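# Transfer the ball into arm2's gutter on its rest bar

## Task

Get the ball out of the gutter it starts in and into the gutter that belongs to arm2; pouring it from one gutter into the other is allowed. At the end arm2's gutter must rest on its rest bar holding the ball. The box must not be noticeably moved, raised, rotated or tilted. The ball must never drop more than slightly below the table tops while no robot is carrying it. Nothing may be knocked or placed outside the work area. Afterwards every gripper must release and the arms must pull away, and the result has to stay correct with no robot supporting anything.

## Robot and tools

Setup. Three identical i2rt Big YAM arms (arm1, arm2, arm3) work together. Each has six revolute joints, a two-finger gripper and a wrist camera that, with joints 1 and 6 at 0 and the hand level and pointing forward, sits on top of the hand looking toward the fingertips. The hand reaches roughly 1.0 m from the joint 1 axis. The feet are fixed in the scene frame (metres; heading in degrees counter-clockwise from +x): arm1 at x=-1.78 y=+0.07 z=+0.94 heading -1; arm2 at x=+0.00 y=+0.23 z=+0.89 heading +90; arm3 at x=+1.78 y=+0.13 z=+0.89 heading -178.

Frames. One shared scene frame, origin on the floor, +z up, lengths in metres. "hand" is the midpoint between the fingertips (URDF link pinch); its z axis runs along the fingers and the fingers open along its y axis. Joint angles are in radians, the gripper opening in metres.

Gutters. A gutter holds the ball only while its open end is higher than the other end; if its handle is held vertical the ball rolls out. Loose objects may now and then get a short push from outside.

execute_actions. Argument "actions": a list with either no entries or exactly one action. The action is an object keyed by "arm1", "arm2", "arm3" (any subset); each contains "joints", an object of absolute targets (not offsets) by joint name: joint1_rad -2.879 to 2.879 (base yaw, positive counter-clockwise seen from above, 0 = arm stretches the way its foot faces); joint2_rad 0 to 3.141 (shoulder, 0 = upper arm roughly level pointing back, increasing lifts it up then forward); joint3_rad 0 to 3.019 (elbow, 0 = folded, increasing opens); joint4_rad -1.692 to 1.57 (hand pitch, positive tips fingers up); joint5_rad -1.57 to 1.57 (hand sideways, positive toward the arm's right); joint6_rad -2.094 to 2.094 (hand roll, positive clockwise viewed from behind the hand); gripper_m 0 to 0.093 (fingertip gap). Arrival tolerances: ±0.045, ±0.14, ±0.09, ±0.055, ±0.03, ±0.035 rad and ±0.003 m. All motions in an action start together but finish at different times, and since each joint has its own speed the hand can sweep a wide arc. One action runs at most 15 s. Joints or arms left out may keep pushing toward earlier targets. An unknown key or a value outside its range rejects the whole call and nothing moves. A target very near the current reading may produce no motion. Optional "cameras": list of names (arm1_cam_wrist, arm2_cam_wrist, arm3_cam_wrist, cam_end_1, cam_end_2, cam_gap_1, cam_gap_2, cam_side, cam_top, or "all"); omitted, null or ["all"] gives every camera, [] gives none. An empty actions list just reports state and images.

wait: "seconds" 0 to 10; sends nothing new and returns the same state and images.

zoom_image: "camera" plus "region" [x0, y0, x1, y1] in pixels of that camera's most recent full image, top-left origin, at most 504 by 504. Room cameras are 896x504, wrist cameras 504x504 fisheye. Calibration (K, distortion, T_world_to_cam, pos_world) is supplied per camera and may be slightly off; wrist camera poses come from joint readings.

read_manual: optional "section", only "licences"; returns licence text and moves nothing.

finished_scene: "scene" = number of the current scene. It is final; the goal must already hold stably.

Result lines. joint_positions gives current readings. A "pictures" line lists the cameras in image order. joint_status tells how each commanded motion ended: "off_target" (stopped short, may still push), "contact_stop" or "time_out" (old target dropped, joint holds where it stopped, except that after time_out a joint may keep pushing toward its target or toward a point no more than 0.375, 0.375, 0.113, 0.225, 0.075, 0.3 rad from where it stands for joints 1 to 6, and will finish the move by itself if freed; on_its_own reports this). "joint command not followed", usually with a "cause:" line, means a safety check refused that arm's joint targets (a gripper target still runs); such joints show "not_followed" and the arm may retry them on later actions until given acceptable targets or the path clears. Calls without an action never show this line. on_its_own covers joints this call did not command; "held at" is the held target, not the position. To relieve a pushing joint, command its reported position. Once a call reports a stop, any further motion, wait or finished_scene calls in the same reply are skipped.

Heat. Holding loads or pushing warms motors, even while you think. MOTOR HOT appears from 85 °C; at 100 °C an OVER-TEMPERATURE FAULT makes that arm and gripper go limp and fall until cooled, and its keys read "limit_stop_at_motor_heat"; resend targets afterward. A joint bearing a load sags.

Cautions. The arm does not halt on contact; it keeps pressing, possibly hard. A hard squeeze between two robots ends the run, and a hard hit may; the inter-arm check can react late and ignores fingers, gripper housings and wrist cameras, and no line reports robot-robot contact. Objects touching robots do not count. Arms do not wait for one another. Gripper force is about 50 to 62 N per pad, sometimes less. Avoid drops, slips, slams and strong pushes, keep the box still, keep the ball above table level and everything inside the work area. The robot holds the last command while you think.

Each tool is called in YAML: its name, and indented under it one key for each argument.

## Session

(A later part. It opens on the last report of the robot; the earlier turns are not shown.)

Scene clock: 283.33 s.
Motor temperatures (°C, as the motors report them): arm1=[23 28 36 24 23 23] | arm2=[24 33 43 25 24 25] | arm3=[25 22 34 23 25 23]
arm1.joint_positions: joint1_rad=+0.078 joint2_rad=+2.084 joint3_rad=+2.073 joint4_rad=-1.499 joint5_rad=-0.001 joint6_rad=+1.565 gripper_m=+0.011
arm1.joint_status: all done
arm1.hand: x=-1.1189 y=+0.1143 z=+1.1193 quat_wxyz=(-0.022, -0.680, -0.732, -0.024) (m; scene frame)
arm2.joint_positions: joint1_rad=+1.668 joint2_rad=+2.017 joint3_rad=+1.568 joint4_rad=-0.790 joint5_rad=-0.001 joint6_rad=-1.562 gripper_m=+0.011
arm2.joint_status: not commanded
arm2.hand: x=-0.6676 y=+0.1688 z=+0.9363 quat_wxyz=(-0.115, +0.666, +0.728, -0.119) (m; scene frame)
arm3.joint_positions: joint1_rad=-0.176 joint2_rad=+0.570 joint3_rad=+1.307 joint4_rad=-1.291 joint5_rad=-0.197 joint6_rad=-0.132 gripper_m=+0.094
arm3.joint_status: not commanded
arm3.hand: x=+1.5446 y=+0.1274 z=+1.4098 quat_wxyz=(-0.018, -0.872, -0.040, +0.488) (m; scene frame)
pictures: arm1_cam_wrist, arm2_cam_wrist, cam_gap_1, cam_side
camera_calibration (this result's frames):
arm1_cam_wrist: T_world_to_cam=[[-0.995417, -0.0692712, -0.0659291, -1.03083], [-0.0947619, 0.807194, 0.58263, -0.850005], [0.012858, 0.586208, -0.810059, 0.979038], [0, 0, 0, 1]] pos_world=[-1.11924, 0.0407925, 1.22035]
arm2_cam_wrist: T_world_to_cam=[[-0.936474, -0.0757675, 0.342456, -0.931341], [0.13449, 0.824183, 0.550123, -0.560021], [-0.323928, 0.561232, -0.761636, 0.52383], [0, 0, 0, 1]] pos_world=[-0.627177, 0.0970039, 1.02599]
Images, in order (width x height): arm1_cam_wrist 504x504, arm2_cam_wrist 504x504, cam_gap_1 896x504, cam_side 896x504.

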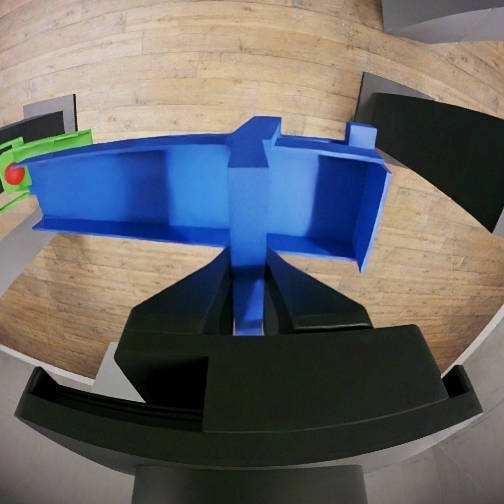

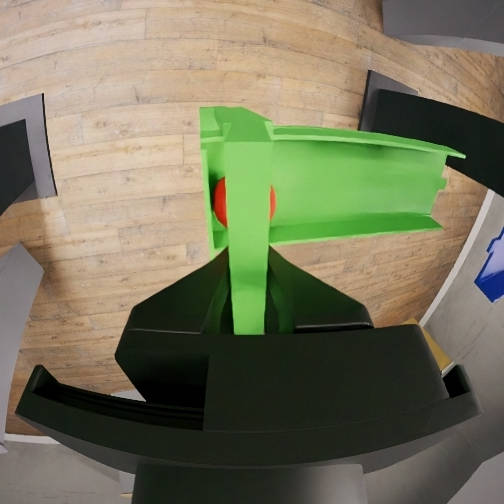

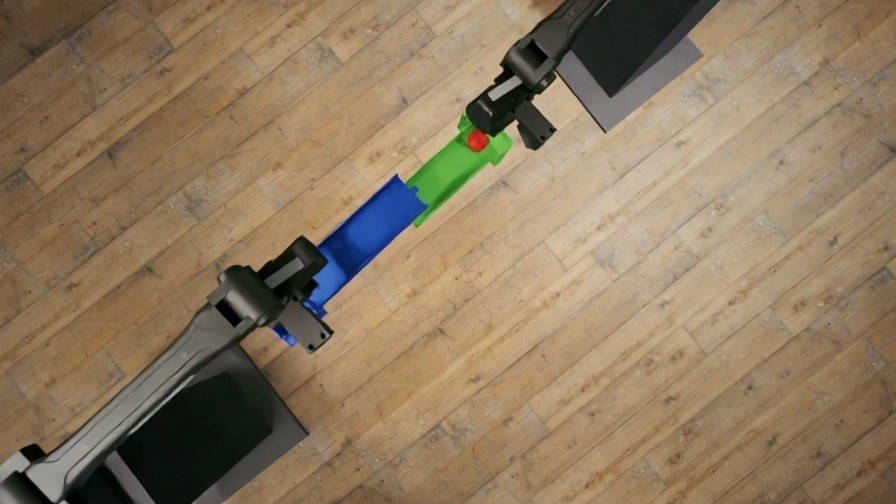

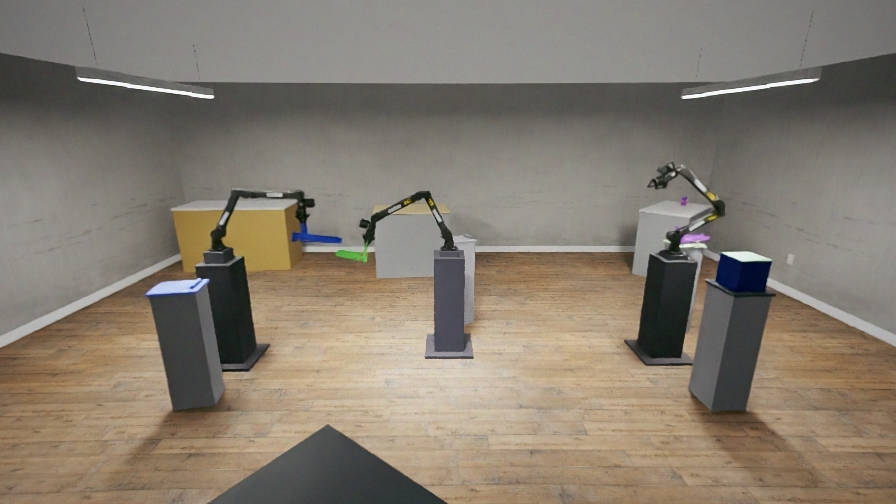

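execute_actions:
  actions:
    - {"arm1":{"joints":{"joint1_rad":-1.695,"joint2_rad":1.86,"joint3_rad":1.68,"joint4_rad":-1.44,"joint5_rad":-0.2,"joint6_rad":-0.29}},"arm2":{"joints":{"joint1_rad":-0.025,"joint2_rad":1.6,"joint4_rad":-0.95,"joint5_rad":0.36}}}
  cameras: ["arm2_cam_wrist","cam_side"]

execute_actions:
  actions:
    - {"arm1":{"joints":{"joint2_rad":1.965,"joint3_rad":1.53,"joint4_rad":-1.18}},"arm2":{"joints":{"joint6_rad":-0.42}}}
  cameras: ["arm1_cam_wrist","arm2_cam_wrist","cam_side","cam_end_2"]

Scene clock: 294.73 s.
Motor temperatures (°C, as the motors report them): arm1=[23 29 37 24 23 23] | arm2=[24 33 44 25 24 25] | arm3=[25 22 34 23 25 23]
arm1.joint_positions: joint1_rad=-1.705 joint2_rad=+1.879 joint3_rad=+1.688 joint4_rad=-1.441 joint5_rad=-0.193 joint6_rad=-0.278 gripper_m=+0.011
arm1.joint_status: all done
arm1.hand: x=-1.8293 y=-0.4910 z=+1.0938 quat_wxyz=(-0.066, -0.657, -0.747, -0.080) (m; scene frame)
arm2.joint_positions: joint1_rad=-0.031 joint2_rad=+1.641 joint3_rad=+1.609 joint4_rad=-0.951 joint5_rad=+0.359 joint6_rad=-1.566 gripper_m=+0.011
arm2.joint_status: all done
arm2.hand: x=+0.0817 y=+0.8549 z=+1.1948 quat_wxyz=(-0.288, +0.939, -0.071, +0.173) (m; scene frame)
arm3.joint_positions: joint1_rad=-0.176 joint2_rad=+0.570 joint3_rad=+1.307 joint4_rad=-1.291 joint5_rad=-0.197 joint6_rad=-0.132 gripper_m=+0.094
arm3.joint_status: not commanded
arm3.hand: x=+1.5446 y=+0.1274 z=+1.4098 quat_wxyz=(-0.018, -0.872, -0.040, +0.488) (m; scene frame)
pictures: arm2_cam_wrist, cam_side
camera_calibration (this result's frames):
arm2_cam_wrist: T_world_to_cam=[[0.0350146, 0.81264, 0.581713, -1.39093], [0.543367, -0.503999, 0.67137, -0.411201], [0.838765, 0.292576, -0.459209, 0.351678], [0, 0, 0, 1]] pos_world=[-0.0228389, 0.820191, 1.24669]
Images, in order (width x height): arm2_cam_wrist 504x504, cam_side 896x504.

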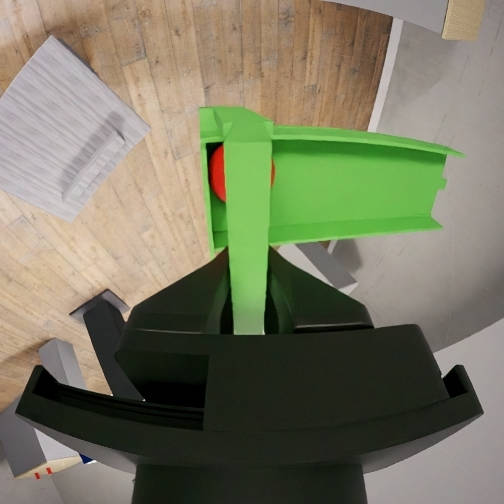

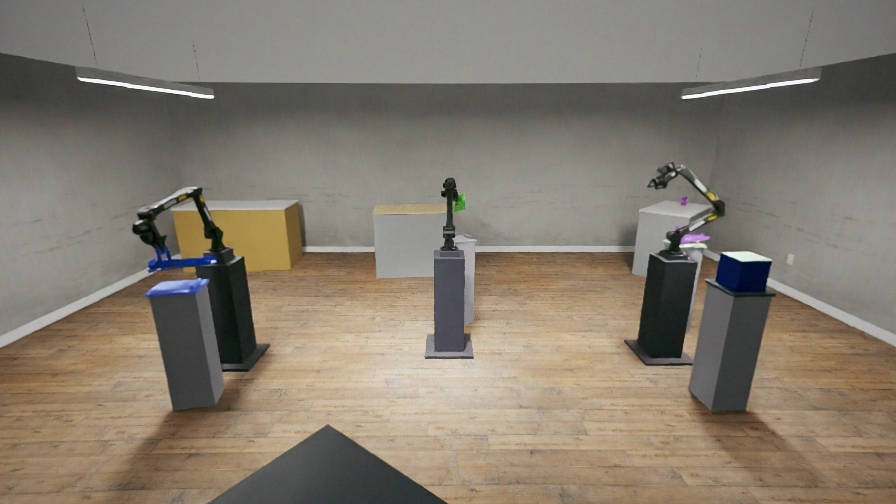

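Scene clock: 296.70 s.
Motor temperatures (°C, as the motors report them): arm1=[23 28 36 24 23 23] | arm2=[24 33 44 25 24 25] | arm3=[25 22 35 23 25 23]
arm1.joint_positions: joint1_rad=-1.704 joint2_rad=+1.976 joint3_rad=+1.529 joint4_rad=-1.192 joint5_rad=-0.196 joint6_rad=-0.281 gripper_m=+0.011
arm1.joint_status: all done
arm1.hand: x=-1.8272 y=-0.4907 z=+0.9826 quat_wxyz=(-0.066, -0.655, -0.748, -0.084) (m; scene frame)
arm2.joint_positions: joint1_rad=-0.031 joint2_rad=+1.641 joint3_rad=+1.609 joint4_rad=-0.953 joint5_rad=+0.357 joint6_rad=-0.429 gripper_m=+0.011
arm2.joint_status: all done
arm2.hand: x=+0.0814 y=+0.8548 z=+1.1945 quat_wxyz=(-0.335, +0.754, -0.565, -0.009) (m; scene frame)
arm3.joint_positions: joint1_rad=-0.176 joint2_rad=+0.570 joint3_rad=+1.307 joint4_rad=-1.291 joint5_rad=-0.197 joint6_rad=-0.132 gripper_m=+0.094
arm3.joint_status: not commanded
arm3.hand: x=+1.5446 y=+0.1274 z=+1.4098 quat_wxyz=(-0.018, -0.872, -0.040, +0.488) (m; scene frame)
pictures: arm1_cam_wrist, arm2_cam_wrist, cam_end_2, cam_side
camera_calibration (this result's frames):
arm1_cam_wrist: T_world_to_cam=[[-0.969715, -0.122405, -0.211352, -1.62307], [-0.225257, 0.782697, 0.580211, -0.59717], [0.0944039, 0.610248, -0.786565, 1.36983], [0, 0, 0, 1]] pos_world=[-1.83775, -0.567207, 1.08091]
arm2_cam_wrist: T_world_to_cam=[[0.854884, 0.12043, 0.504648, -0.773652], [0.0678851, -0.990289, 0.121326, 0.700479], [0.514358, -0.0694618, -0.854758, 1.16024], [0, 0, 0, 1]] pos_world=[0.0170544, 0.86744, 1.29716]
Images, in order (width x height): arm1_cam_wrist 504x504, arm2_cam_wrist 504x504, cam_end_2 896x504, cam_side 896x504.

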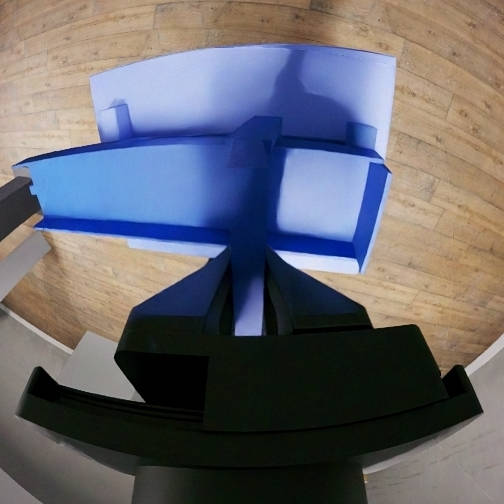

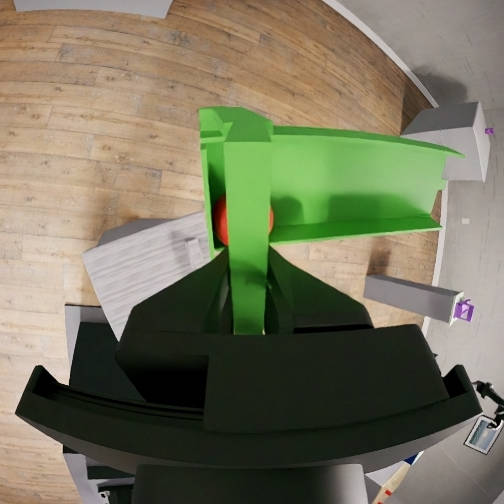

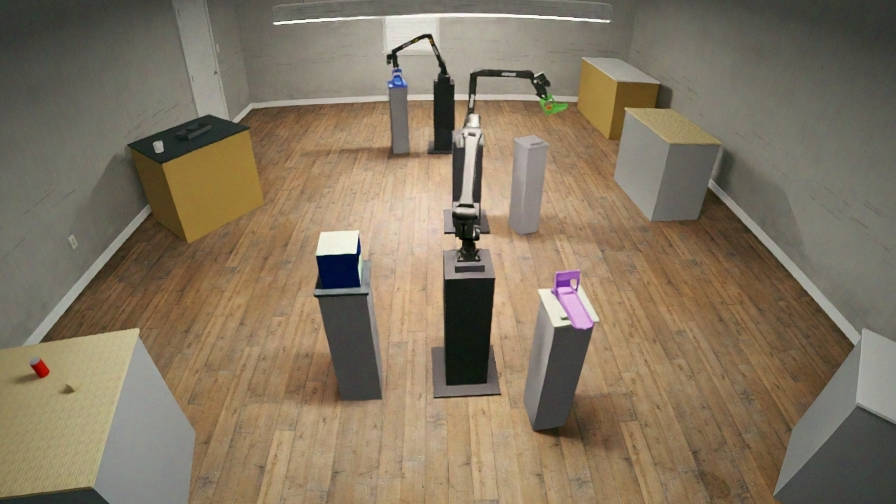

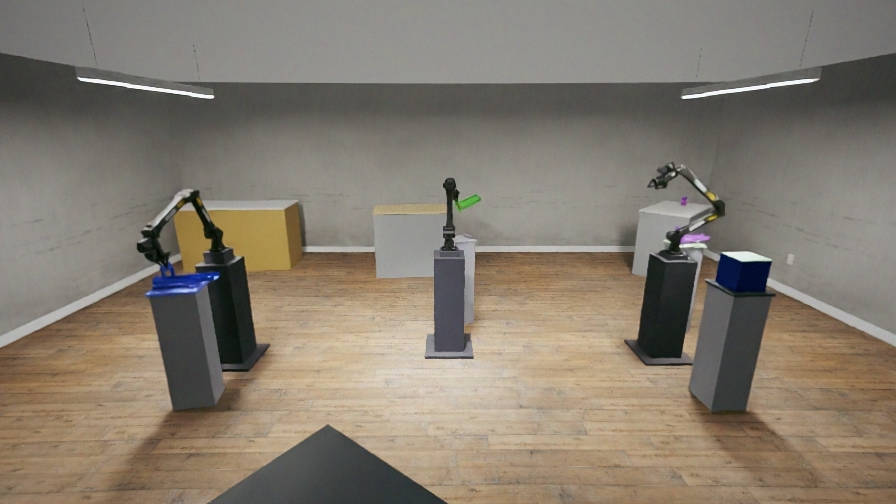

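execute_actions:
  actions:
    - {"arm1":{"joints":{"gripper_m":0.09}},"arm2":{"joints":{"joint2_rad":1.58,"joint3_rad":1.36,"joint4_rad":-1.25,"joint5_rad":0.27}}}
  cameras: ["arm2_cam_wrist"]

execute_actions:
  actions:
    - {"arm1":{"joints":{"joint2_rad":1.5,"joint3_rad":1.6}},"arm2":{"joints":{"joint2_rad":1.675,"joint3_rad":1.195,"joint4_rad":-0.99,"joint5_rad":0.22}}}
  cameras: ["arm2_cam_wrist","cam_end_2","cam_side"]

zoom_image:
  camera: "cam_end_2"
  region: [470, 80, 590, 170]

Scene clock: 305.60 s.
Motor temperatures (°C, as the motors report them): arm1=[23 28 35 24 23 23] | arm2=[24 33 43 25 24 25] | arm3=[25 22 35 23 25 23]
arm1.joint_positions: joint1_rad=-1.704 joint2_rad=+1.971 joint3_rad=+1.529 joint4_rad=-1.192 joint5_rad=-0.197 joint6_rad=-0.281 gripper_m=+0.090
arm1.joint_status: all done
arm1.hand: x=-1.8272 y=-0.4911 z=+0.9849 quat_wxyz=(-0.067, -0.655, -0.748, -0.082) (m; scene frame)
arm2.joint_positions: joint1_rad=-0.031 joint2_rad=+1.608 joint3_rad=+1.331 joint4_rad=-1.249 joint5_rad=+0.266 joint6_rad=-0.428 gripper_m=+0.011
arm2.joint_status: all done
arm2.hand: x=+0.0616 y=+0.7111 z=+1.0594 quat_wxyz=(-0.093, +0.823, -0.552, +0.097) (m; scene frame)
arm3.joint_positions: joint1_rad=-0.176 joint2_rad=+0.570 joint3_rad=+1.307 joint4_rad=-1.291 joint5_rad=-0.197 joint6_rad=-0.132 gripper_m=+0.094
arm3.joint_status: not commanded
arm3.hand: x=+1.5446 y=+0.1274 z=+1.4098 quat_wxyz=(-0.018, -0.872, -0.040, +0.488) (m; scene frame)
pictures: arm2_cam_wrist
camera_calibration (this result's frames):
arm2_cam_wrist: T_world_to_cam=[[0.889593, 0.362791, 0.277501, -0.605055], [0.133868, -0.78796, 0.600998, -0.0802087], [0.436697, -0.497495, -0.74953, 1.24264], [0, 0, 0, 1]] pos_world=[0.00633516, 0.774514, 1.1475]
Images, in order (width x height): arm2_cam_wrist 504x504.

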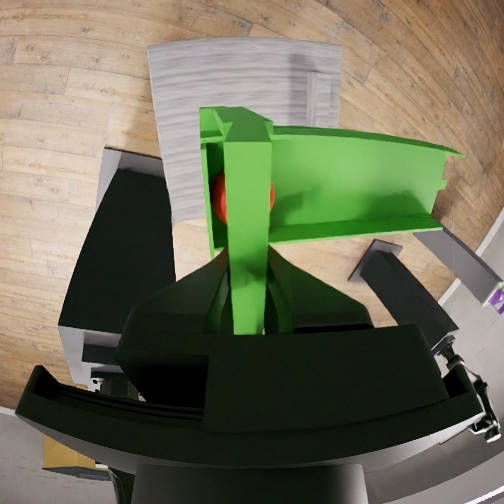

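Scene clock: 307.13 s.
Motor temperatures (°C, as the motors report them): arm1=[23 28 35 24 23 23] | arm2=[24 33 42 25 24 25] | arm3=[25 22 35 23 25 23]
arm1.joint_positions: joint1_rad=-1.704 joint2_rad=+1.498 joint3_rad=+1.580 joint4_rad=-1.192 joint5_rad=-0.197 joint6_rad=-0.281 gripper_m=+0.090
arm1.joint_status: all done
arm1.hand: x=-1.8271 y=-0.4800 z=+1.2651 quat_wxyz=(-0.206, -0.620, -0.745, +0.137) (m; scene frame)
arm2.joint_positions: joint1_rad=-0.029 joint2_rad=+1.693 joint3_rad=+1.181 joint4_rad=-1.007 joint5_rad=+0.218 joint6_rad=-0.424 gripper_m=+0.011
arm2.joint_status: all done
arm2.hand: x=+0.0523 y=+0.7114 z=+0.9666 quat_wxyz=(-0.084, +0.824, -0.555, +0.075) (m; scene frame)
arm3.joint_positions: joint1_rad=-0.176 joint2_rad=+0.570 joint3_rad=+1.307 joint4_rad=-1.291 joint5_rad=-0.197 joint6_rad=-0.132 gripper_m=+0.094
arm3.joint_status: not commanded
arm3.hand: x=+1.5446 y=+0.1274 z=+1.4098 quat_wxyz=(-0.018, -0.872, -0.040, +0.488) (m; scene frame)
pictures: arm2_cam_wrist, cam_end_2, cam_side
camera_calibration (this result's frames):
arm2_cam_wrist: T_world_to_cam=[[0.901602, 0.360997, 0.238318, -0.532656], [0.162684, -0.793471, 0.586462, -0.00646295], [0.400809, -0.489985, -0.774123, 1.19756], [0, 0, 0, 1]] pos_world=[0.00130219, 0.773946, 1.05779]
Images, in order (width x height): arm2_cam_wrist 504x504, cam_end_2 896x504, cam_side 896x504.

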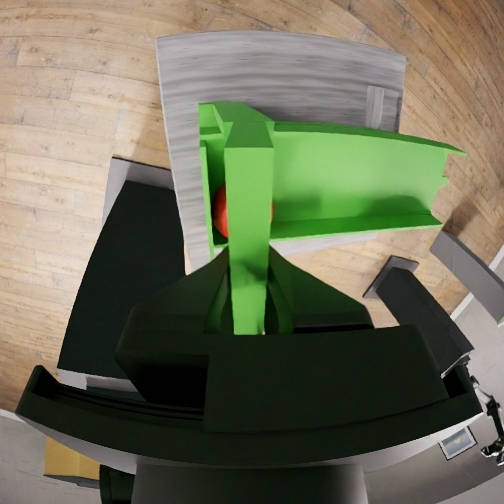

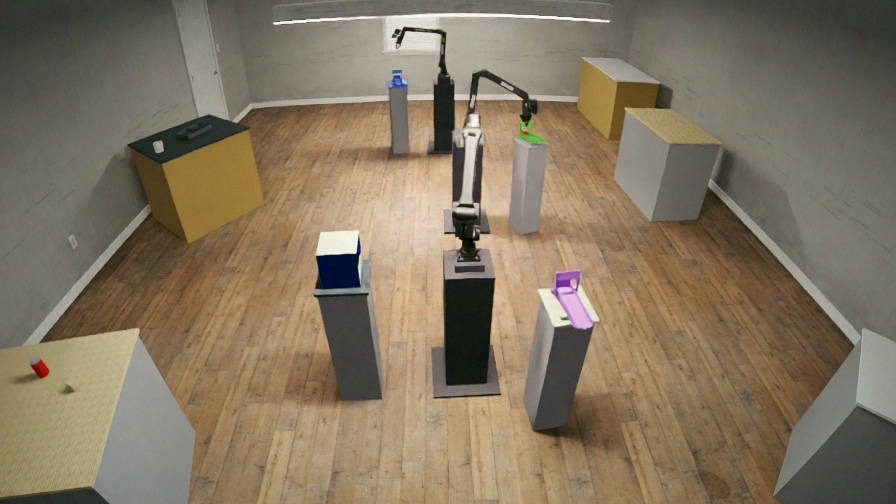

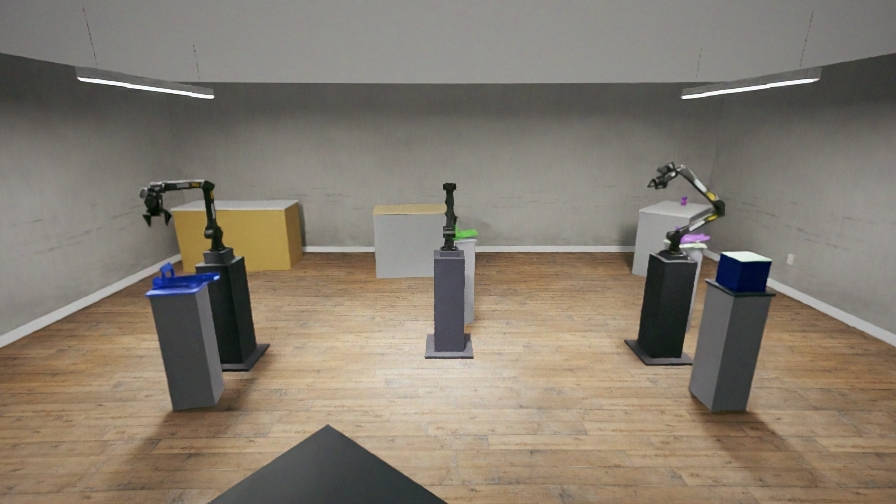

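Region (470, 80, 590, 170) of cam_end_2's 896x504 image, scaled by 4.200, with more detail than that image has; it fills the top 378 rows of this view, and the rest is white.

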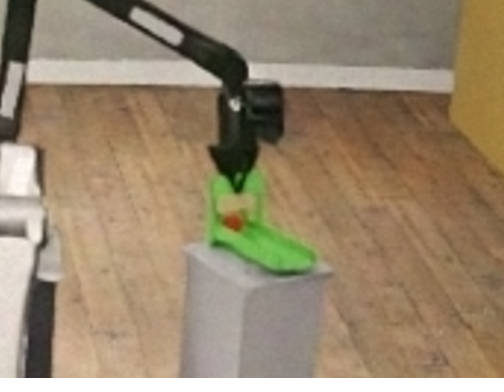

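execute_actions:
  actions:
    - {"arm2":{"joints":{"gripper_m":0.09}}}
  cameras: []

execute_actions:
  actions:
    - {"arm2":{"joints":{"joint2_rad":1.3,"joint3_rad":1.3}}}
  cameras: ["arm2_cam_wrist","cam_end_2"]

zoom_image:
  camera: "cam_end_2"
  region: [470, 80, 590, 170]

Scene clock: 312.63 s.
Motor temperatures (°C, as the motors report them): arm1=[23 28 35 24 23 23] | arm2=[24 32 41 25 24 25] | arm3=[25 22 35 23 25 23]
arm1.joint_positions: joint1_rad=-1.704 joint2_rad=+1.498 joint3_rad=+1.580 joint4_rad=-1.192 joint5_rad=-0.197 joint6_rad=-0.281 gripper_m=+0.090
arm1.joint_status: not commanded
arm1.hand: x=-1.8271 y=-0.4800 z=+1.2651 quat_wxyz=(-0.206, -0.620, -0.745, +0.137) (m; scene frame)
arm2.joint_positions: joint1_rad=-0.029 joint2_rad=+1.693 joint3_rad=+1.181 joint4_rad=-1.005 joint5_rad=+0.218 joint6_rad=-0.424 gripper_m=+0.090
arm2.joint_status: all done
arm2.hand: x=+0.0523 y=+0.7119 z=+0.9668 quat_wxyz=(-0.085, +0.824, -0.555, +0.074) (m; scene frame)
arm3.joint_positions: joint1_rad=-0.176 joint2_rad=+0.570 joint3_rad=+1.307 joint4_rad=-1.291 joint5_rad=-0.197 joint6_rad=-0.132 gripper_m=+0.094
arm3.joint_status: not commanded
arm3.hand: x=+1.5446 y=+0.1274 z=+1.4098 quat_wxyz=(-0.018, -0.872, -0.040, +0.488) (m; scene frame)
pictures: none
No camera images: the call's "cameras" was empty. Leave "cameras" out to get every camera's image.

Scene clock: 314.00 s.
Motor temperatures (°C, as the motors report them): arm1=[23 28 35 24 23 23] | arm2=[24 32 41 25 24 25] | arm3=[25 22 35 23 25 23]
arm1.joint_positions: joint1_rad=-1.704 joint2_rad=+1.498 joint3_rad=+1.580 joint4_rad=-1.192 joint5_rad=-0.197 joint6_rad=-0.281 gripper_m=+0.090
arm1.joint_status: not commanded
arm1.hand: x=-1.8271 y=-0.4800 z=+1.2651 quat_wxyz=(-0.206, -0.620, -0.745, +0.137) (m; scene frame)
arm2.joint_positions: joint1_rad=-0.029 joint2_rad=+1.305 joint3_rad=+1.268 joint4_rad=-1.004 joint5_rad=+0.218 joint6_rad=-0.424 gripper_m=+0.090
arm2.joint_status: all done
arm2.hand: x=+0.0530 y=+0.7198 z=+1.1886 quat_wxyz=(-0.281, +0.780, -0.556, -0.053) (m; scene frame)
arm3.joint_positions: joint1_rad=-0.176 joint2_rad=+0.570 joint3_rad=+1.307 joint4_rad=-1.291 joint5_rad=-0.197 joint6_rad=-0.132 gripper_m=+0.094
arm3.joint_status: not commanded
arm3.hand: x=+1.5446 y=+0.1274 z=+1.4098 quat_wxyz=(-0.018, -0.872, -0.040, +0.488) (m; scene frame)
pictures: arm2_cam_wrist, cam_end_2
camera_calibration (this result's frames):
arm2_cam_wrist: T_world_to_cam=[[0.897352, 0.206788, 0.38987, -0.658116], [0.15652, -0.975124, 0.156951, 0.511441], [0.412628, -0.0798178, -0.907396, 1.23585], [0, 0, 0, 1]] pos_world=[0.000562552, 0.733452, 1.29772]
Images, in order (width x height): arm2_cam_wrist 504x504, cam_end_2 896x504.

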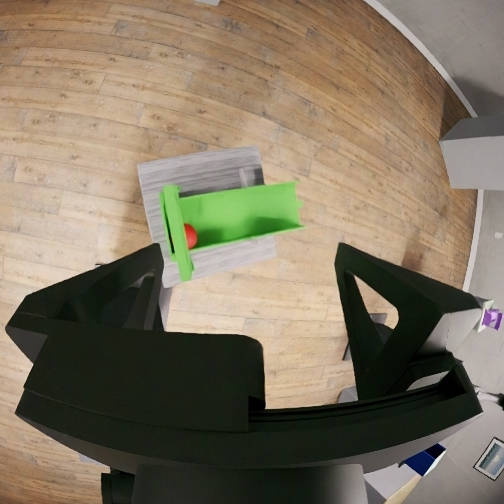

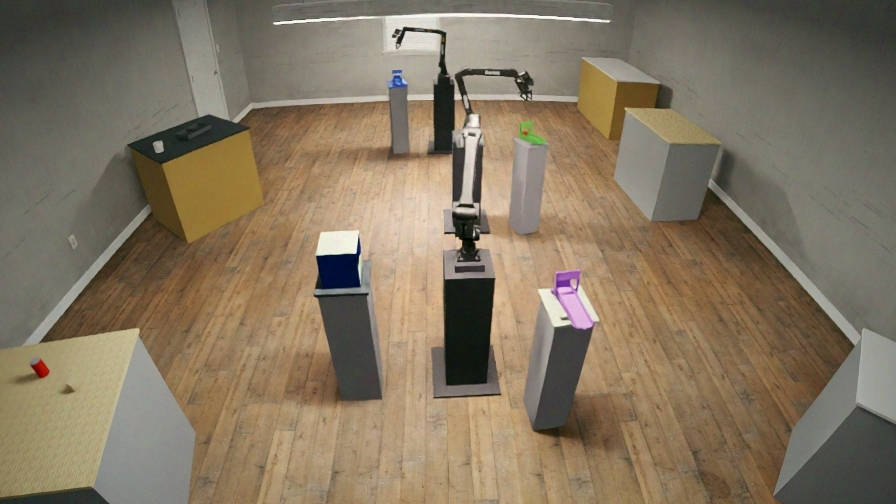

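Region (470, 80, 590, 170) of cam_end_2's 896x504 image, scaled by 4.200, with more detail than that image has; it fills the top 378 rows of this view, and the rest is white.

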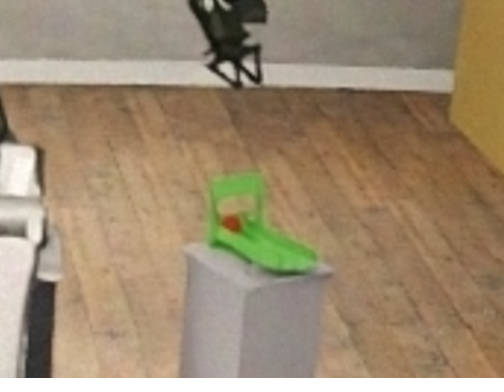

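finished_scene:
  scene: 1

The scene is finished: the task was done.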